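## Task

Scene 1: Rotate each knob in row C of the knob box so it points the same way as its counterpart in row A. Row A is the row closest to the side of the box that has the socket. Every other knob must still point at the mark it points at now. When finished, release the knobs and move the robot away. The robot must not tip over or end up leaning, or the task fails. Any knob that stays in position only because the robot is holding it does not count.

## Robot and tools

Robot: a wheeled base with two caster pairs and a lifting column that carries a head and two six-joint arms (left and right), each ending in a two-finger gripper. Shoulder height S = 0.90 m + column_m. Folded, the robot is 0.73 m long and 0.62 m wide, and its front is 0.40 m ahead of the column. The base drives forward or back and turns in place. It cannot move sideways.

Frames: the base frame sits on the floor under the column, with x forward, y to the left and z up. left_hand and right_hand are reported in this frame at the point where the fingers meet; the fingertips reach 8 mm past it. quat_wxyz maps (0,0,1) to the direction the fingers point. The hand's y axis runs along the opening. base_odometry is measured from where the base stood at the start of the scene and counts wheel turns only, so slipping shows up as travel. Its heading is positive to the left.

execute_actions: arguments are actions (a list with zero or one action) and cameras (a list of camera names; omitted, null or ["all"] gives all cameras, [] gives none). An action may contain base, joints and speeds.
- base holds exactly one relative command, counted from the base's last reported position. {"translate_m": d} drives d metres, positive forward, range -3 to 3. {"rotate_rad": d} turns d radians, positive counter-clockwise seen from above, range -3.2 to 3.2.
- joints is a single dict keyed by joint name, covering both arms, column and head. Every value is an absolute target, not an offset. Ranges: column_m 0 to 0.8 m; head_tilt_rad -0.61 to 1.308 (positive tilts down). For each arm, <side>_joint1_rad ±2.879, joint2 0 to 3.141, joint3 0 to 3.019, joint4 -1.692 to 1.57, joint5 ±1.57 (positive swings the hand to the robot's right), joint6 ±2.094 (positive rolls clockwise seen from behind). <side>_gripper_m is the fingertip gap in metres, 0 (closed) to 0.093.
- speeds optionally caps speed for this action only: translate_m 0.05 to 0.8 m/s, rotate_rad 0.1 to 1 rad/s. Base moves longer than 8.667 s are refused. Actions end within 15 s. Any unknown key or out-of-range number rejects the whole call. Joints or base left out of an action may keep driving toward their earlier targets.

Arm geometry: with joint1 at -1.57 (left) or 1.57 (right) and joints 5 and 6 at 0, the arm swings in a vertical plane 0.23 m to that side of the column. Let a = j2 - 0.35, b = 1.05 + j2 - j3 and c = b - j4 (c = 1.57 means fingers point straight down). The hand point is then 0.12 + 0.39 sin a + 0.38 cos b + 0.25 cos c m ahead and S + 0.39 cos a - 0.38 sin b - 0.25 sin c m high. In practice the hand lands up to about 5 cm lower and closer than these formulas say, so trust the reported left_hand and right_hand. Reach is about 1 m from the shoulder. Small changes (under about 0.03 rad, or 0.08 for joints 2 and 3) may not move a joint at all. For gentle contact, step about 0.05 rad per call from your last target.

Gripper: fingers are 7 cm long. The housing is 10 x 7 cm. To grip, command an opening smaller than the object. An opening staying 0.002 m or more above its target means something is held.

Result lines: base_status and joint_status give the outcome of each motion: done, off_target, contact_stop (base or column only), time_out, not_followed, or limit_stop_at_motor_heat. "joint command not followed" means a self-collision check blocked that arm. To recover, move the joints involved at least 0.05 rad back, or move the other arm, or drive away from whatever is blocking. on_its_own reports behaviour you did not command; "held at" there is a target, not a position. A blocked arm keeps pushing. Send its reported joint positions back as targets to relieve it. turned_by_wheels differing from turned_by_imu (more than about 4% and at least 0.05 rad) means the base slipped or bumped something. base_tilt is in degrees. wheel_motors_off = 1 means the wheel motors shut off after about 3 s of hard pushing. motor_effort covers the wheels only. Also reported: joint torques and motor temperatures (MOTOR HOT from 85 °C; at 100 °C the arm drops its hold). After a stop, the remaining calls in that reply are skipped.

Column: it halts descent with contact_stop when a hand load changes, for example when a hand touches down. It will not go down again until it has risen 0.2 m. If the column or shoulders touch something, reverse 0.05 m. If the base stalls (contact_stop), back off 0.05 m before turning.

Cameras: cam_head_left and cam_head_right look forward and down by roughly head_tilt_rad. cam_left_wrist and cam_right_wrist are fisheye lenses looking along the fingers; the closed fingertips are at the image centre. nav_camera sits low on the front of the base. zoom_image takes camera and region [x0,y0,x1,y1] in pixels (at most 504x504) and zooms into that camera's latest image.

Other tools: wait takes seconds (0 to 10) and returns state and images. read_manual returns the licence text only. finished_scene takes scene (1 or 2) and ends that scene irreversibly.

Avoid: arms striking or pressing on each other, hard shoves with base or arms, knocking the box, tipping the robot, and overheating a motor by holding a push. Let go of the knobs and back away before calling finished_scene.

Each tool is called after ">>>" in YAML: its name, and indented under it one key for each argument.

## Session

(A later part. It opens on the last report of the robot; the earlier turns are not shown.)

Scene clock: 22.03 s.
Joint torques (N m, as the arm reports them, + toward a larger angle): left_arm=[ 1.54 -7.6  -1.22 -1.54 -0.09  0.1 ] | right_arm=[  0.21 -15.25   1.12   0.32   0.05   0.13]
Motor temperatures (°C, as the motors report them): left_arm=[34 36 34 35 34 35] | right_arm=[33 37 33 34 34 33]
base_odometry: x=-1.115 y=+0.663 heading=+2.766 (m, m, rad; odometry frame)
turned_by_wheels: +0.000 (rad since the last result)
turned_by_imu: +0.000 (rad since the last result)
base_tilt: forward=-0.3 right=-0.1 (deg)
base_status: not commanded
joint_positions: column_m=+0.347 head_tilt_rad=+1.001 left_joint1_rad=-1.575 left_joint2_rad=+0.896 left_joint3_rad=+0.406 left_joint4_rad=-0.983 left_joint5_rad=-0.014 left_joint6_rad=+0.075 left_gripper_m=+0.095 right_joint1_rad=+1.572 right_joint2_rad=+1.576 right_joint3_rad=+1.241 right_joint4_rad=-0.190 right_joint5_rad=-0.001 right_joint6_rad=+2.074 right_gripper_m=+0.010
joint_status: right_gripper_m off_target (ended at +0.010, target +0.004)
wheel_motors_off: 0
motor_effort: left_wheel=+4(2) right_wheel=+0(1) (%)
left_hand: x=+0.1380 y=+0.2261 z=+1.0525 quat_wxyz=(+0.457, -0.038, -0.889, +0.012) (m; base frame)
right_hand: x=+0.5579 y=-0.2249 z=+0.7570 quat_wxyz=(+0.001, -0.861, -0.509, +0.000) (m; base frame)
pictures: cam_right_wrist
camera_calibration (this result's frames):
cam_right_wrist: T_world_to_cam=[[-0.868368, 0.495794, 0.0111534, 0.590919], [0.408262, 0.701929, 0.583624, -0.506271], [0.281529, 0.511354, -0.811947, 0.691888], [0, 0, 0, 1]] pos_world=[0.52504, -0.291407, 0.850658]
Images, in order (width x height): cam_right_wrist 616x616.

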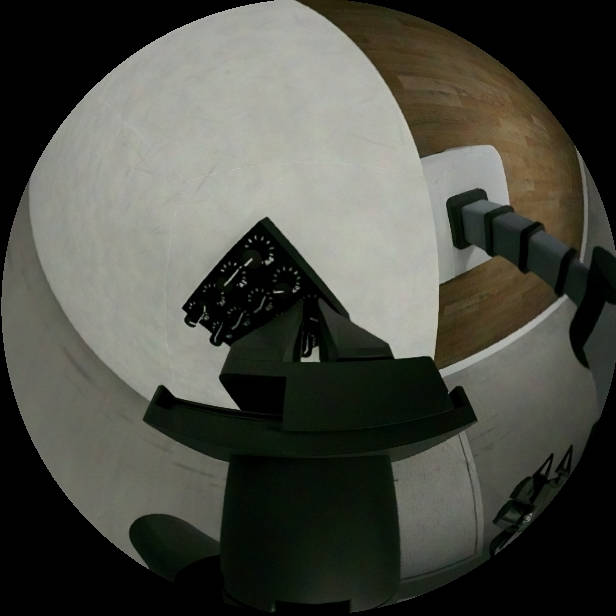

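Gripped.

>>> execute_actions:
  actions:
    - {"joints":{"right_joint6_rad":-2.09}}
  cameras: []

>>> execute_actions:
  actions:
    - {"joints":{"right_gripper_m":0.02}}
  cameras: []

>>> execute_actions:
  actions:
    - {"joints":{"column_m":0.363}}
  cameras: []

>>> execute_actions:
  actions:
    - {"base":{"translate_m":0.075},"joints":{"right_joint6_rad":0}}
  cameras: ["cam_head_left","cam_right_wrist"]

>>> zoom_image:
  camera: "cam_right_wrist"
  region: [240,230,380,370]

>>> execute_actions:
  actions:
    - {"joints":{"right_joint6_rad":-1.57}}
  cameras: ["cam_right_wrist"]

>>> zoom_image:
  camera: "cam_right_wrist"
  region: [180,200,380,400]

Scene clock: 24.97 s.
Joint torques (N m, as the arm reports them, + toward a larger angle): left_arm=[ 1.51 -7.61 -1.23 -1.52 -0.09  0.1 ] | right_arm=[  0.29 -15.15   1.23   0.43  -0.11  -0.05]
Motor temperatures (°C, as the motors report them): left_arm=[34 36 34 35 34 35] | right_arm=[33 38 33 34 34 33]
base_odometry: x=-1.115 y=+0.663 heading=+2.766 (m, m, rad; odometry frame)
turned_by_wheels: +0.000 (rad since the last result)
turned_by_imu: +0.001 (rad since the last result)
base_tilt: forward=-0.2 right=-0.2 (deg)
base_status: not commanded
joint_positions: column_m=+0.347 head_tilt_rad=+1.001 left_joint1_rad=-1.575 left_joint2_rad=+0.896 left_joint3_rad=+0.406 left_joint4_rad=-0.983 left_joint5_rad=-0.014 left_joint6_rad=+0.075 left_gripper_m=+0.095 right_joint1_rad=+1.572 right_joint2_rad=+1.576 right_joint3_rad=+1.241 right_joint4_rad=-0.190 right_joint5_rad=-0.001 right_joint6_rad=-2.077 right_gripper_m=+0.010
joint_status: all done
wheel_motors_off: 0
motor_effort: left_wheel=+3(3) right_wheel=-1(0) (%)
left_hand: x=+0.1380 y=+0.2261 z=+1.0525 quat_wxyz=(+0.457, -0.038, -0.889, +0.012) (m; base frame)
right_hand: x=+0.5579 y=-0.2248 z=+0.7570 quat_wxyz=(+0.000, +0.862, -0.507, -0.001) (m; base frame)
pictures: none
No camera images: the call's "cameras" was empty. Leave "cameras" out to get every camera's image.

Scene clock: 25.43 s.
Joint torques (N m, as the arm reports them, + toward a larger angle): left_arm=[ 1.55 -7.59 -1.24 -1.54 -0.09  0.11] | right_arm=[  0.14 -15.77   1.21   0.46  -0.15  -0.03]
Motor temperatures (°C, as the motors report them): left_arm=[34 36 34 35 34 35] | right_arm=[33 38 33 34 34 33]
base_odometry: x=-1.115 y=+0.663 heading=+2.766 (m, m, rad; odometry frame)
turned_by_wheels: +0.000 (rad since the last result)
turned_by_imu: +0.000 (rad since the last result)
base_tilt: forward=-0.1 right=-0.1 (deg)
base_status: not commanded
joint_positions: column_m=+0.347 head_tilt_rad=+1.001 left_joint1_rad=-1.575 left_joint2_rad=+0.896 left_joint3_rad=+0.406 left_joint4_rad=-0.983 left_joint5_rad=-0.014 left_joint6_rad=+0.075 left_gripper_m=+0.095 right_joint1_rad=+1.572 right_joint2_rad=+1.576 right_joint3_rad=+1.241 right_joint4_rad=-0.190 right_joint5_rad=-0.001 right_joint6_rad=-2.078 right_gripper_m=+0.020
joint_status: all done
wheel_motors_off: 0
motor_effort: left_wheel=+4(3) right_wheel=-1(0) (%)
left_hand: x=+0.1380 y=+0.2261 z=+1.0525 quat_wxyz=(+0.457, -0.038, -0.889, +0.012) (m; base frame)
right_hand: x=+0.5579 y=-0.2248 z=+0.7570 quat_wxyz=(+0.000, +0.862, -0.507, -0.001) (m; base frame)
pictures: none
No camera images: the call's "cameras" was empty. Leave "cameras" out to get every camera's image.

Scene clock: 26.23 s.
Joint torques (N m, as the arm reports them, + toward a larger angle): left_arm=[ 1.49 -7.58 -1.23 -1.53 -0.09  0.11] | right_arm=[  0.52 -14.69   1.4    0.42  -0.09   0.  ]
Motor temperatures (°C, as the motors report them): left_arm=[34 36 34 35 34 35] | right_arm=[33 38 33 34 34 33]
base_odometry: x=-1.115 y=+0.663 heading=+2.766 (m, m, rad; odometry frame)
turned_by_wheels: +0.000 (rad since the last result)
turned_by_imu: +0.000 (rad since the last result)
base_tilt: forward=-0.1 right=-0.2 (deg)
base_status: not commanded
joint_positions: column_m=+0.363 head_tilt_rad=+1.001 left_joint1_rad=-1.575 left_joint2_rad=+0.896 left_joint3_rad=+0.406 left_joint4_rad=-0.983 left_joint5_rad=-0.014 left_joint6_rad=+0.075 left_gripper_m=+0.095 right_joint1_rad=+1.572 right_joint2_rad=+1.576 right_joint3_rad=+1.241 right_joint4_rad=-0.190 right_joint5_rad=-0.001 right_joint6_rad=-2.079 right_gripper_m=+0.020
joint_status: all done
wheel_motors_off: 0
motor_effort: left_wheel=+4(3) right_wheel=+0(1) (%)
left_hand: x=+0.1380 y=+0.2261 z=+1.0684 quat_wxyz=(+0.457, -0.038, -0.889, +0.012) (m; base frame)
right_hand: x=+0.5579 y=-0.2248 z=+0.7729 quat_wxyz=(+0.000, +0.862, -0.507, -0.001) (m; base frame)
pictures: none
No camera images: the call's "cameras" was empty. Leave "cameras" out to get every camera's image.

Scene clock: 28.20 s.
Joint torques (N m, as the arm reports them, + toward a larger angle): left_arm=[ 1.52 -7.53 -1.27 -1.51 -0.1   0.11] | right_arm=[  0.15 -14.83   1.59   0.76  -0.02   0.1 ]
Motor temperatures (°C, as the motors report them): left_arm=[34 36 34 35 34 35] | right_arm=[33 38 33 34 34 33]
base_odometry: x=-1.185 y=+0.691 heading=+2.767 (m, m, rad; odometry frame)
turned_by_wheels: +0.001 (rad since the last result)
turned_by_imu: +0.002 (rad since the last result)
base_tilt: forward=-0.2 right=-0.2 (deg)
base_status: done
joint_positions: column_m=+0.363 head_tilt_rad=+1.001 left_joint1_rad=-1.575 left_joint2_rad=+0.896 left_joint3_rad=+0.407 left_joint4_rad=-0.983 left_joint5_rad=-0.014 left_joint6_rad=+0.075 left_gripper_m=+0.095 right_joint1_rad=+1.572 right_joint2_rad=+1.576 right_joint3_rad=+1.240 right_joint4_rad=-0.190 right_joint5_rad=-0.001 right_joint6_rad=-0.011 right_gripper_m=+0.020
joint_status: all done
wheel_motors_off: 0
motor_effort: left_wheel=+1(44) right_wheel=-1(43) (%)
left_hand: x=+0.1385 y=+0.2261 z=+1.0683 quat_wxyz=(+0.456, -0.038, -0.889, +0.012) (m; base frame)
right_hand: x=+0.5572 y=-0.2248 z=+0.7728 quat_wxyz=(+0.001, +0.006, -1.000, -0.001) (m; base frame)
pictures: cam_head_left, cam_right_wrist
camera_calibration (this result's frames):
cam_head_left: T_world_to_cam=[[-0.066952, -0.991722, 0.109565, -0.085411], [-0.809203, -0.0102702, -0.587439, 0.814586], [0.583701, -0.127991, -0.801817, 0.978609], [0, 0, 0, 1]] pos_world=[0.0822316, 0.048915, 1.27254]
cam_right_wrist: T_world_to_cam=[[-0.00480273, -0.999955, 0.00812945, -0.225038], [-0.81095, 0.00865131, 0.585051, 0.00712732], [-0.585096, -0.00378273, -0.810955, 1.07121], [0, 0, 0, 1]] pos_world=[0.631462, -0.221037, 0.866367]
Images, in order (width x height): cam_head_left 504x504, cam_right_wrist 616x616.

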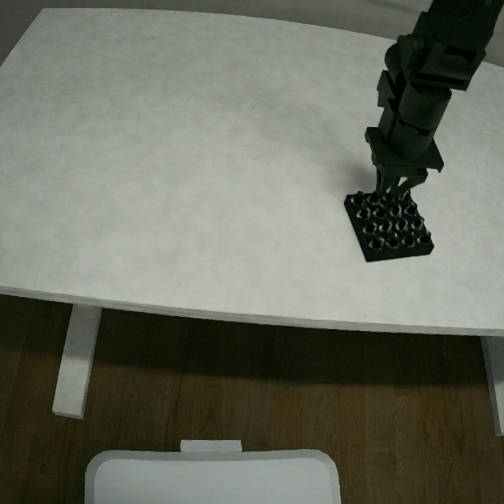

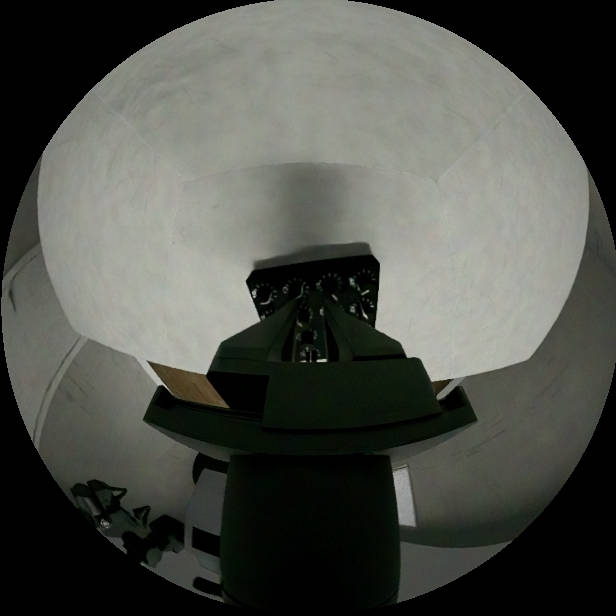

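Region (240, 230, 380, 370) of cam_right_wrist's 616x616 image, scaled by 3.600, with more detail than that image has.

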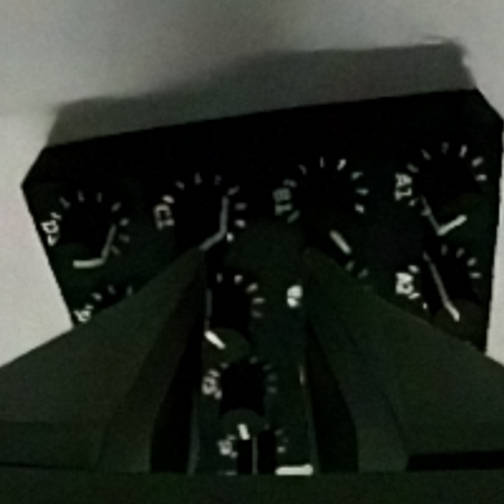

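Scene clock: 29.93 s.
Joint torques (N m, as the arm reports them, + toward a larger angle): left_arm=[ 1.44 -7.64 -1.27 -1.53 -0.1   0.11] | right_arm=[  0.63 -14.83   1.28   0.55  -0.11  -0.01]
Motor temperatures (°C, as the motors report them): left_arm=[34 36 34 35 34 35] | right_arm=[33 38 33 34 34 33]
base_odometry: x=-1.185 y=+0.691 heading=+2.767 (m, m, rad; odometry frame)
turned_by_wheels: +0.000 (rad since the last result)
turned_by_imu: +0.001 (rad since the last result)
base_tilt: forward=-0.2 right=-0.2 (deg)
base_status: not commanded
joint_positions: column_m=+0.363 head_tilt_rad=+1.001 left_joint1_rad=-1.575 left_joint2_rad=+0.896 left_joint3_rad=+0.407 left_joint4_rad=-0.983 left_joint5_rad=-0.014 left_joint6_rad=+0.075 left_gripper_m=+0.095 right_joint1_rad=+1.572 right_joint2_rad=+1.576 right_joint3_rad=+1.240 right_joint4_rad=-0.190 right_joint5_rad=-0.001 right_joint6_rad=-1.560 right_gripper_m=+0.020
joint_status: all done
wheel_motors_off: 0
motor_effort: left_wheel=+2(3) right_wheel=-1(1) (%)
left_hand: x=+0.1385 y=+0.2261 z=+1.0683 quat_wxyz=(+0.456, -0.038, -0.889, +0.012) (m; base frame)
right_hand: x=+0.5572 y=-0.2248 z=+0.7728 quat_wxyz=(+0.000, +0.703, -0.711, -0.001) (m; base frame)
pictures: cam_right_wrist
camera_calibration (this result's frames):
cam_right_wrist: T_world_to_cam=[[0.999612, -0.0268369, 0.00740851, -0.565371], [-0.0261334, -0.812729, 0.582056, -0.612531], [-0.00959944, -0.582024, -0.813115, 0.622209], [0, 0, 0, 1]] pos_world=[0.555118, -0.150854, 0.866643]
Images, in order (width x height): cam_right_wrist 616x616.

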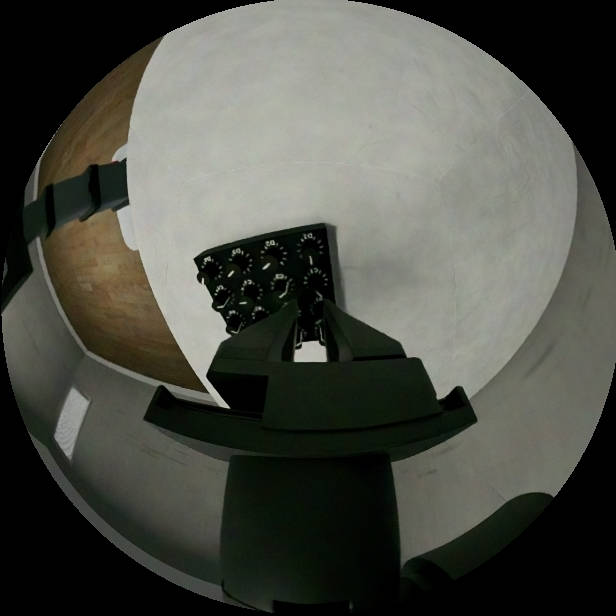

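Region (180, 200, 380, 400) of cam_right_wrist's 616x616 image, scaled by 2.520, with more detail than that image has.

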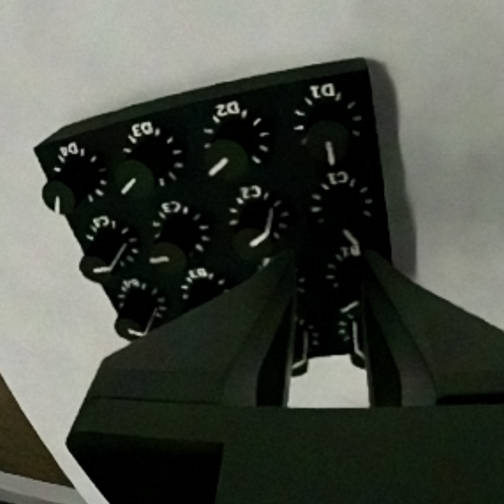

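>>> execute_actions:
  actions:
    - {"base":{"rotate_rad":0.019}}
  cameras: ["cam_right_wrist"]

>>> zoom_image:
  camera: "cam_right_wrist"
  region: [240,230,380,370]

>>> execute_actions:
  actions:
    - {"joints":{"column_m":0.347}}
  cameras: ["cam_right_wrist"]

>>> zoom_image:
  camera: "cam_right_wrist"
  region: [240,230,380,370]

Scene clock: 30.77 s.
Joint torques (N m, as the arm reports them, + toward a larger angle): left_arm=[ 1.59 -7.71 -1.2  -1.57 -0.09  0.1 ] | right_arm=[  0.78 -15.06   1.23   0.4   -0.1   -0.02]
Motor temperatures (°C, as the motors report them): left_arm=[34 36 34 35 34 35] | right_arm=[33 38 33 34 34 33]
base_odometry: x=-1.185 y=+0.691 heading=+2.784 (m, m, rad; odometry frame)
turned_by_wheels: +0.017 (rad since the last result)
turned_by_imu: +0.017 (rad since the last result)
base_tilt: forward=-0.3 right=+0.0 (deg)
base_status: done
joint_positions: column_m=+0.363 head_tilt_rad=+1.001 left_joint1_rad=-1.575 left_joint2_rad=+0.896 left_joint3_rad=+0.407 left_joint4_rad=-0.983 left_joint5_rad=-0.014 left_joint6_rad=+0.075 left_gripper_m=+0.095 right_joint1_rad=+1.573 right_joint2_rad=+1.576 right_joint3_rad=+1.240 right_joint4_rad=-0.190 right_joint5_rad=-0.001 right_joint6_rad=-1.560 right_gripper_m=+0.020
joint_status: not commanded
wheel_motors_off: 0
motor_effort: left_wheel=+0(40) right_wheel=+1(51) (%)
left_hand: x=+0.1383 y=+0.2261 z=+1.0683 quat_wxyz=(+0.457, -0.038, -0.889, +0.012) (m; base frame)
right_hand: x=+0.5572 y=-0.2236 z=+0.7728 quat_wxyz=(+0.000, +0.704, -0.711, -0.002) (m; base frame)
pictures: cam_right_wrist
camera_calibration (this result's frames):
cam_right_wrist: T_world_to_cam=[[0.999638, -0.0258957, 0.00736495, -0.565107], [-0.0253578, -0.813714, 0.580712, -0.611115], [-0.00904501, -0.580689, -0.814076, 0.62368], [0, 0, 0, 1]] pos_world=[0.555046, -0.149743, 0.866767]
Images, in order (width x height): cam_right_wrist 616x616.

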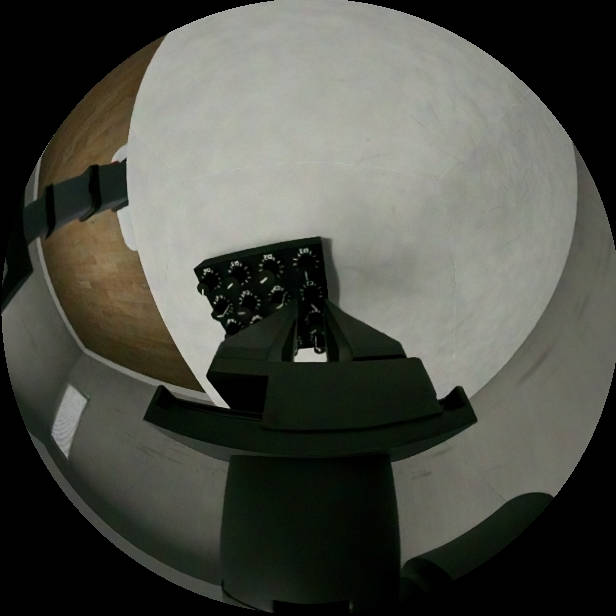

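Region (240, 230, 380, 370) of cam_right_wrist's 616x616 image, scaled by 3.600, with more detail than that image has.

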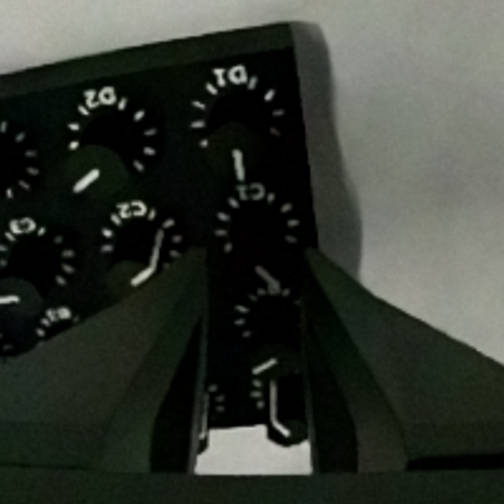

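Scene clock: 31.57 s.
Joint torques (N m, as the arm reports them, + toward a larger angle): left_arm=[ 1.53 -7.58 -1.25 -1.56 -0.09  0.11] | right_arm=[  0.31 -14.85   1.24   0.57  -0.12   0.02]
Motor temperatures (°C, as the motors report them): left_arm=[34 36 34 35 34 35] | right_arm=[33 38 33 34 34 33]
base_odometry: x=-1.185 y=+0.691 heading=+2.784 (m, m, rad; odometry frame)
turned_by_wheels: +0.000 (rad since the last result)
turned_by_imu: +0.000 (rad since the last result)
base_tilt: forward=-0.3 right=-0.1 (deg)
base_status: not commanded
joint_positions: column_m=+0.347 head_tilt_rad=+1.001 left_joint1_rad=-1.575 left_joint2_rad=+0.896 left_joint3_rad=+0.407 left_joint4_rad=-0.983 left_joint5_rad=-0.014 left_joint6_rad=+0.075 left_gripper_m=+0.095 right_joint1_rad=+1.573 right_joint2_rad=+1.576 right_joint3_rad=+1.240 right_joint4_rad=-0.190 right_joint5_rad=-0.001 right_joint6_rad=-1.560 right_gripper_m=+0.020
joint_status: all done
wheel_motors_off: 0
motor_effort: left_wheel=-2(2) right_wheel=+4(4) (%)
left_hand: x=+0.1383 y=+0.2261 z=+1.0524 quat_wxyz=(+0.457, -0.038, -0.889, +0.012) (m; base frame)
right_hand: x=+0.5572 y=-0.2236 z=+0.7569 quat_wxyz=(+0.000, +0.704, -0.711, -0.002) (m; base frame)
pictures: cam_right_wrist
camera_calibration (this result's frames):
cam_right_wrist: T_world_to_cam=[[0.999638, -0.0258957, 0.00736495, -0.56499], [-0.0253578, -0.813714, 0.580712, -0.60189], [-0.00904501, -0.580689, -0.814076, 0.610748], [0, 0, 0, 1]] pos_world=[0.555046, -0.149743, 0.850881]
Images, in order (width x height): cam_right_wrist 616x616.

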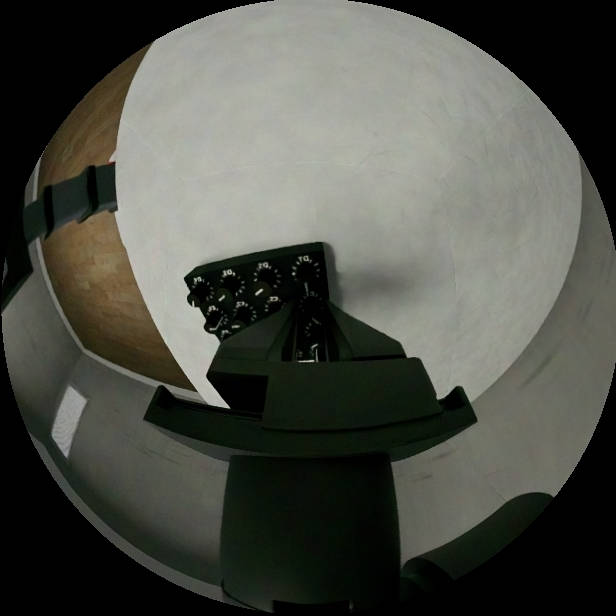

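Region (240, 230, 380, 370) of cam_right_wrist's 616x616 image, scaled by 3.600, with more detail than that image has.

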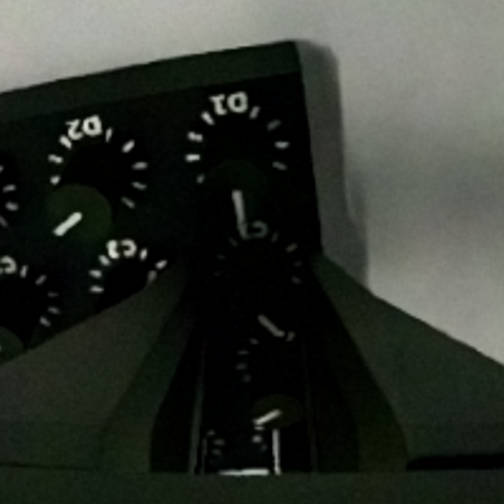

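>>> execute_actions:
  actions:
    - {"joints":{"right_gripper_m":0.004}}
  cameras: []

>>> execute_actions:
  actions:
    - {"joints":{"right_joint6_rad":1.56}}
  cameras: []

>>> execute_actions:
  actions:
    - {"joints":{"right_gripper_m":0.02}}
  cameras: []

>>> execute_actions:
  actions:
    - {"joints":{"column_m":0.37}}
  cameras: []

>>> execute_actions:
  actions:
    - {"base":{"translate_m":-0.11},"joints":{"right_joint6_rad":0,"column_m":0.42}}
  cameras: ["cam_right_wrist"]

>>> zoom_image:
  camera: "cam_right_wrist"
  region: [250,120,410,280]

Scene clock: 32.23 s.
Joint torques (N m, as the arm reports them, + toward a larger angle): left_arm=[ 1.51 -7.57 -1.26 -1.53 -0.1   0.1 ] | right_arm=[  0.81 -14.47   1.41   0.47  -0.12  -0.01]
Motor temperatures (°C, as the motors report them): left_arm=[34 36 34 35 34 35] | right_arm=[33 38 33 34 34 33]
base_odometry: x=-1.185 y=+0.691 heading=+2.784 (m, m, rad; odometry frame)
turned_by_wheels: +0.000 (rad since the last result)
turned_by_imu: +0.000 (rad since the last result)
base_tilt: forward=-0.2 right=-0.2 (deg)
base_status: not commanded
joint_positions: column_m=+0.347 head_tilt_rad=+1.001 left_joint1_rad=-1.575 left_joint2_rad=+0.896 left_joint3_rad=+0.407 left_joint4_rad=-0.983 left_joint5_rad=-0.014 left_joint6_rad=+0.075 left_gripper_m=+0.095 right_joint1_rad=+1.573 right_joint2_rad=+1.576 right_joint3_rad=+1.240 right_joint4_rad=-0.190 right_joint5_rad=-0.001 right_joint6_rad=-1.560 right_gripper_m=+0.010
joint_status: right_gripper_m off_target (ended at +0.010, target +0.004)
wheel_motors_off: 0
motor_effort: left_wheel=-2(3) right_wheel=+4(4) (%)
left_hand: x=+0.1383 y=+0.2261 z=+1.0524 quat_wxyz=(+0.457, -0.038, -0.889, +0.012) (m; base frame)
right_hand: x=+0.5573 y=-0.2236 z=+0.7569 quat_wxyz=(+0.000, +0.704, -0.710, -0.002) (m; base frame)
pictures: none
No camera images: the call's "cameras" was empty. Leave "cameras" out to get every camera's image.

Scene clock: 34.57 s.
Joint torques (N m, as the arm reports them, + toward a larger angle): left_arm=[ 1.46 -7.62 -1.19 -1.52 -0.09  0.11] | right_arm=[  0.52 -15.04   1.49   0.43   0.06   0.24]
Motor temperatures (°C, as the motors report them): left_arm=[34 36 34 35 34 35] | right_arm=[33 38 33 34 34 33]
base_odometry: x=-1.185 y=+0.691 heading=+2.784 (m, m, rad; odometry frame)
turned_by_wheels: +0.000 (rad since the last result)
turned_by_imu: +0.001 (rad since the last result)
base_tilt: forward=-0.2 right=-0.1 (deg)
base_status: not commanded
joint_positions: column_m=+0.347 head_tilt_rad=+1.001 left_joint1_rad=-1.575 left_joint2_rad=+0.896 left_joint3_rad=+0.407 left_joint4_rad=-0.983 left_joint5_rad=-0.014 left_joint6_rad=+0.075 left_gripper_m=+0.095 right_joint1_rad=+1.573 right_joint2_rad=+1.576 right_joint3_rad=+1.240 right_joint4_rad=-0.190 right_joint5_rad=-0.001 right_joint6_rad=+1.547 right_gripper_m=+0.010
joint_status: all done
wheel_motors_off: 0
motor_effort: left_wheel=-2(2) right_wheel=+4(4) (%)
left_hand: x=+0.1383 y=+0.2261 z=+1.0524 quat_wxyz=(+0.457, -0.038, -0.889, +0.012) (m; base frame)
right_hand: x=+0.5573 y=-0.2236 z=+0.7569 quat_wxyz=(+0.002, -0.698, -0.716, -0.001) (m; base frame)
pictures: none
No camera images: the call's "cameras" was empty. Leave "cameras" out to get every camera's image.

Scene clock: 35.03 s.
Joint torques (N m, as the arm reports them, + toward a larger angle): left_arm=[ 1.57 -7.62 -1.24 -1.5  -0.09  0.1 ] | right_arm=[  0.46 -14.7    1.31   0.34   0.07   0.2 ]
Motor temperatures (°C, as the motors report them): left_arm=[34 36 34 35 34 35] | right_arm=[33 38 33 34 34 33]
base_odometry: x=-1.185 y=+0.691 heading=+2.784 (m, m, rad; odometry frame)
turned_by_wheels: +0.000 (rad since the last result)
turned_by_imu: +0.000 (rad since the last result)
base_tilt: forward=-0.2 right=-0.2 (deg)
base_status: not commanded
joint_positions: column_m=+0.347 head_tilt_rad=+1.001 left_joint1_rad=-1.575 left_joint2_rad=+0.896 left_joint3_rad=+0.407 left_joint4_rad=-0.983 left_joint5_rad=-0.014 left_joint6_rad=+0.075 left_gripper_m=+0.095 right_joint1_rad=+1.573 right_joint2_rad=+1.576 right_joint3_rad=+1.240 right_joint4_rad=-0.190 right_joint5_rad=-0.001 right_joint6_rad=+1.548 right_gripper_m=+0.020
joint_status: all done
wheel_motors_off: 0
motor_effort: left_wheel=-2(1) right_wheel=+4(4) (%)
left_hand: x=+0.1383 y=+0.2261 z=+1.0524 quat_wxyz=(+0.457, -0.038, -0.889, +0.012) (m; base frame)
right_hand: x=+0.5573 y=-0.2236 z=+0.7569 quat_wxyz=(+0.002, -0.699, -0.715, -0.001) (m; base frame)
pictures: none
No camera images: the call's "cameras" was empty. Leave "cameras" out to get every camera's image.

Scene clock: 35.93 s.
Joint torques (N m, as the arm reports them, + toward a larger angle): left_arm=[ 1.56 -7.46 -1.24 -1.53 -0.1   0.1 ] | right_arm=[  0.65 -15.55   1.3    0.55   0.02   0.16]
Motor temperatures (°C, as the motors report them): left_arm=[34 36 34 35 34 35] | right_arm=[33 38 33 34 34 33]
base_odometry: x=-1.185 y=+0.691 heading=+2.784 (m, m, rad; odometry frame)
turned_by_wheels: +0.000 (rad since the last result)
turned_by_imu: +0.000 (rad since the last result)
base_tilt: forward=-0.2 right=-0.2 (deg)
base_status: not commanded
joint_positions: column_m=+0.370 head_tilt_rad=+1.001 left_joint1_rad=-1.575 left_joint2_rad=+0.896 left_joint3_rad=+0.407 left_joint4_rad=-0.983 left_joint5_rad=-0.014 left_joint6_rad=+0.075 left_gripper_m=+0.095 right_joint1_rad=+1.573 right_joint2_rad=+1.576 right_joint3_rad=+1.240 right_joint4_rad=-0.190 right_joint5_rad=-0.001 right_joint6_rad=+1.549 right_gripper_m=+0.020
joint_status: all done
wheel_motors_off: 0
motor_effort: left_wheel=-2(2) right_wheel=+4(5) (%)
left_hand: x=+0.1383 y=+0.2261 z=+1.0753 quat_wxyz=(+0.457, -0.038, -0.889, +0.012) (m; base frame)
right_hand: x=+0.5573 y=-0.2236 z=+0.7798 quat_wxyz=(+0.002, -0.699, -0.715, -0.001) (m; base frame)
pictures: none
No camera images: the call's "cameras" was empty. Leave "cameras" out to get every camera's image.

Scene clock: 37.67 s.
Joint torques (N m, as the arm reports them, + toward a larger angle): left_arm=[ 1.48 -7.51 -0.88 -1.51 -0.09  0.11] | right_arm=[  0.3  -15.8    1.51   0.79  -0.02   0.03]
Motor temperatures (°C, as the motors report them): left_arm=[34 36 34 35 34 35] | right_arm=[33 38 33 34 34 33]
base_odometry: x=-1.082 y=+0.652 heading=+2.784 (m, m, rad; odometry frame)
turned_by_wheels: +0.000 (rad since the last result)
turned_by_imu: +0.001 (rad since the last result)
base_tilt: forward=-0.3 right=-0.1 (deg)
base_status: done
joint_positions: column_m=+0.420 head_tilt_rad=+1.001 left_joint1_rad=-1.575 left_joint2_rad=+0.895 left_joint3_rad=+0.402 left_joint4_rad=-0.983 left_joint5_rad=-0.014 left_joint6_rad=+0.075 left_gripper_m=+0.095 right_joint1_rad=+1.573 right_joint2_rad=+1.576 right_joint3_rad=+1.238 right_joint4_rad=-0.190 right_joint5_rad=-0.001 right_joint6_rad=+0.011 right_gripper_m=+0.020
joint_status: all done
wheel_motors_off: 0
motor_effort: left_wheel=+0(51) right_wheel=-1(31) (%)
left_hand: x=+0.1363 y=+0.2261 z=+1.1261 quat_wxyz=(+0.458, -0.038, -0.888, +0.012) (m; base frame)
right_hand: x=+0.5557 y=-0.2236 z=+0.8295 quat_wxyz=(+0.002, -0.005, -1.000, -0.002) (m; base frame)
pictures: cam_right_wrist
camera_calibration (this result's frames):
cam_right_wrist: T_world_to_cam=[[-0.0251878, -0.999661, 0.00658654, -0.211565], [-0.809243, 0.0242574, 0.586973, -0.0263287], [-0.586933, 0.00945443, -0.80958, 1.11914], [0, 0, 0, 1]] pos_world=[0.630224, -0.221436, 0.922879]
Images, in order (width x height): cam_right_wrist 616x616.

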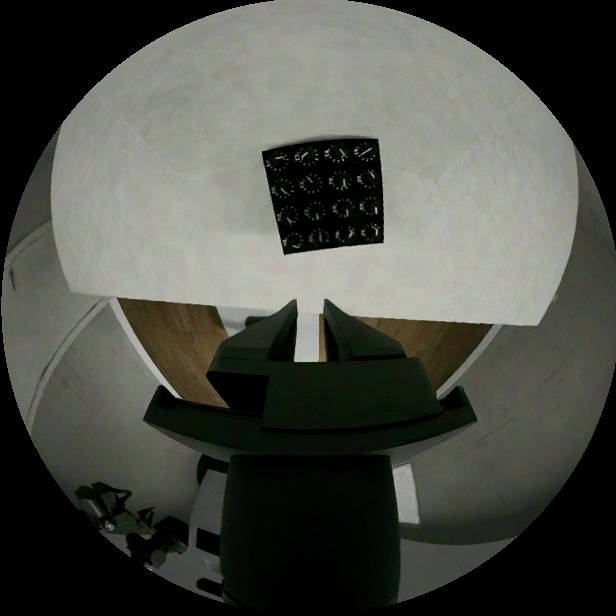

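Region (250, 120, 410, 280) of cam_right_wrist's 616x616 image, scaled by 3.150, with more detail than that image has.

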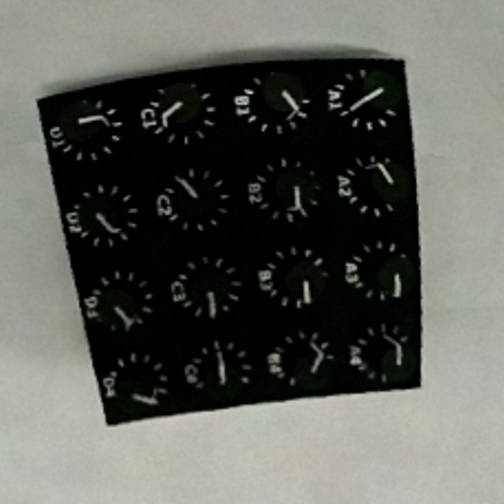

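>>> execute_actions:
  actions:
    - {"base":{"translate_m":-0.2}}
  cameras: []

>>> finished_scene:
  scene: 1

Scene clock: 39.63 s.
Joint torques (N m, as the arm reports them, + toward a larger angle): left_arm=[ 1.56 -7.32 -0.8  -1.52 -0.09  0.11] | right_arm=[  0.13 -14.4    1.76   0.8   -0.08  -0.03]
Motor temperatures (°C, as the motors report them): left_arm=[34 36 34 35 34 35] | right_arm=[33 38 33 34 34 33]
base_odometry: x=-0.895 y=+0.582 heading=+2.785 (m, m, rad; odometry frame)
turned_by_wheels: +0.001 (rad since the last result)
turned_by_imu: +0.002 (rad since the last result)
base_tilt: forward=-0.3 right=-0.1 (deg)
base_status: done
joint_positions: column_m=+0.420 head_tilt_rad=+1.001 left_joint1_rad=-1.575 left_joint2_rad=+0.895 left_joint3_rad=+0.402 left_joint4_rad=-0.983 left_joint5_rad=-0.014 left_joint6_rad=+0.075 left_gripper_m=+0.095 right_joint1_rad=+1.573 right_joint2_rad=+1.576 right_joint3_rad=+1.236 right_joint4_rad=-0.190 right_joint5_rad=-0.001 right_joint6_rad=+0.011 right_gripper_m=+0.020
joint_status: not commanded
wheel_motors_off: 0
motor_effort: left_wheel=+2(42) right_wheel=-1(51) (%)
left_hand: x=+0.1362 y=+0.2261 z=+1.1262 quat_wxyz=(+0.458, -0.038, -0.888, +0.012) (m; base frame)
right_hand: x=+0.5547 y=-0.2236 z=+0.8294 quat_wxyz=(+0.003, -0.005, -1.000, -0.002) (m; base frame)
pictures: none
No camera images: the call's "cameras" was empty. Leave "cameras" out to get every camera's image.

The scene is finished: the task was done.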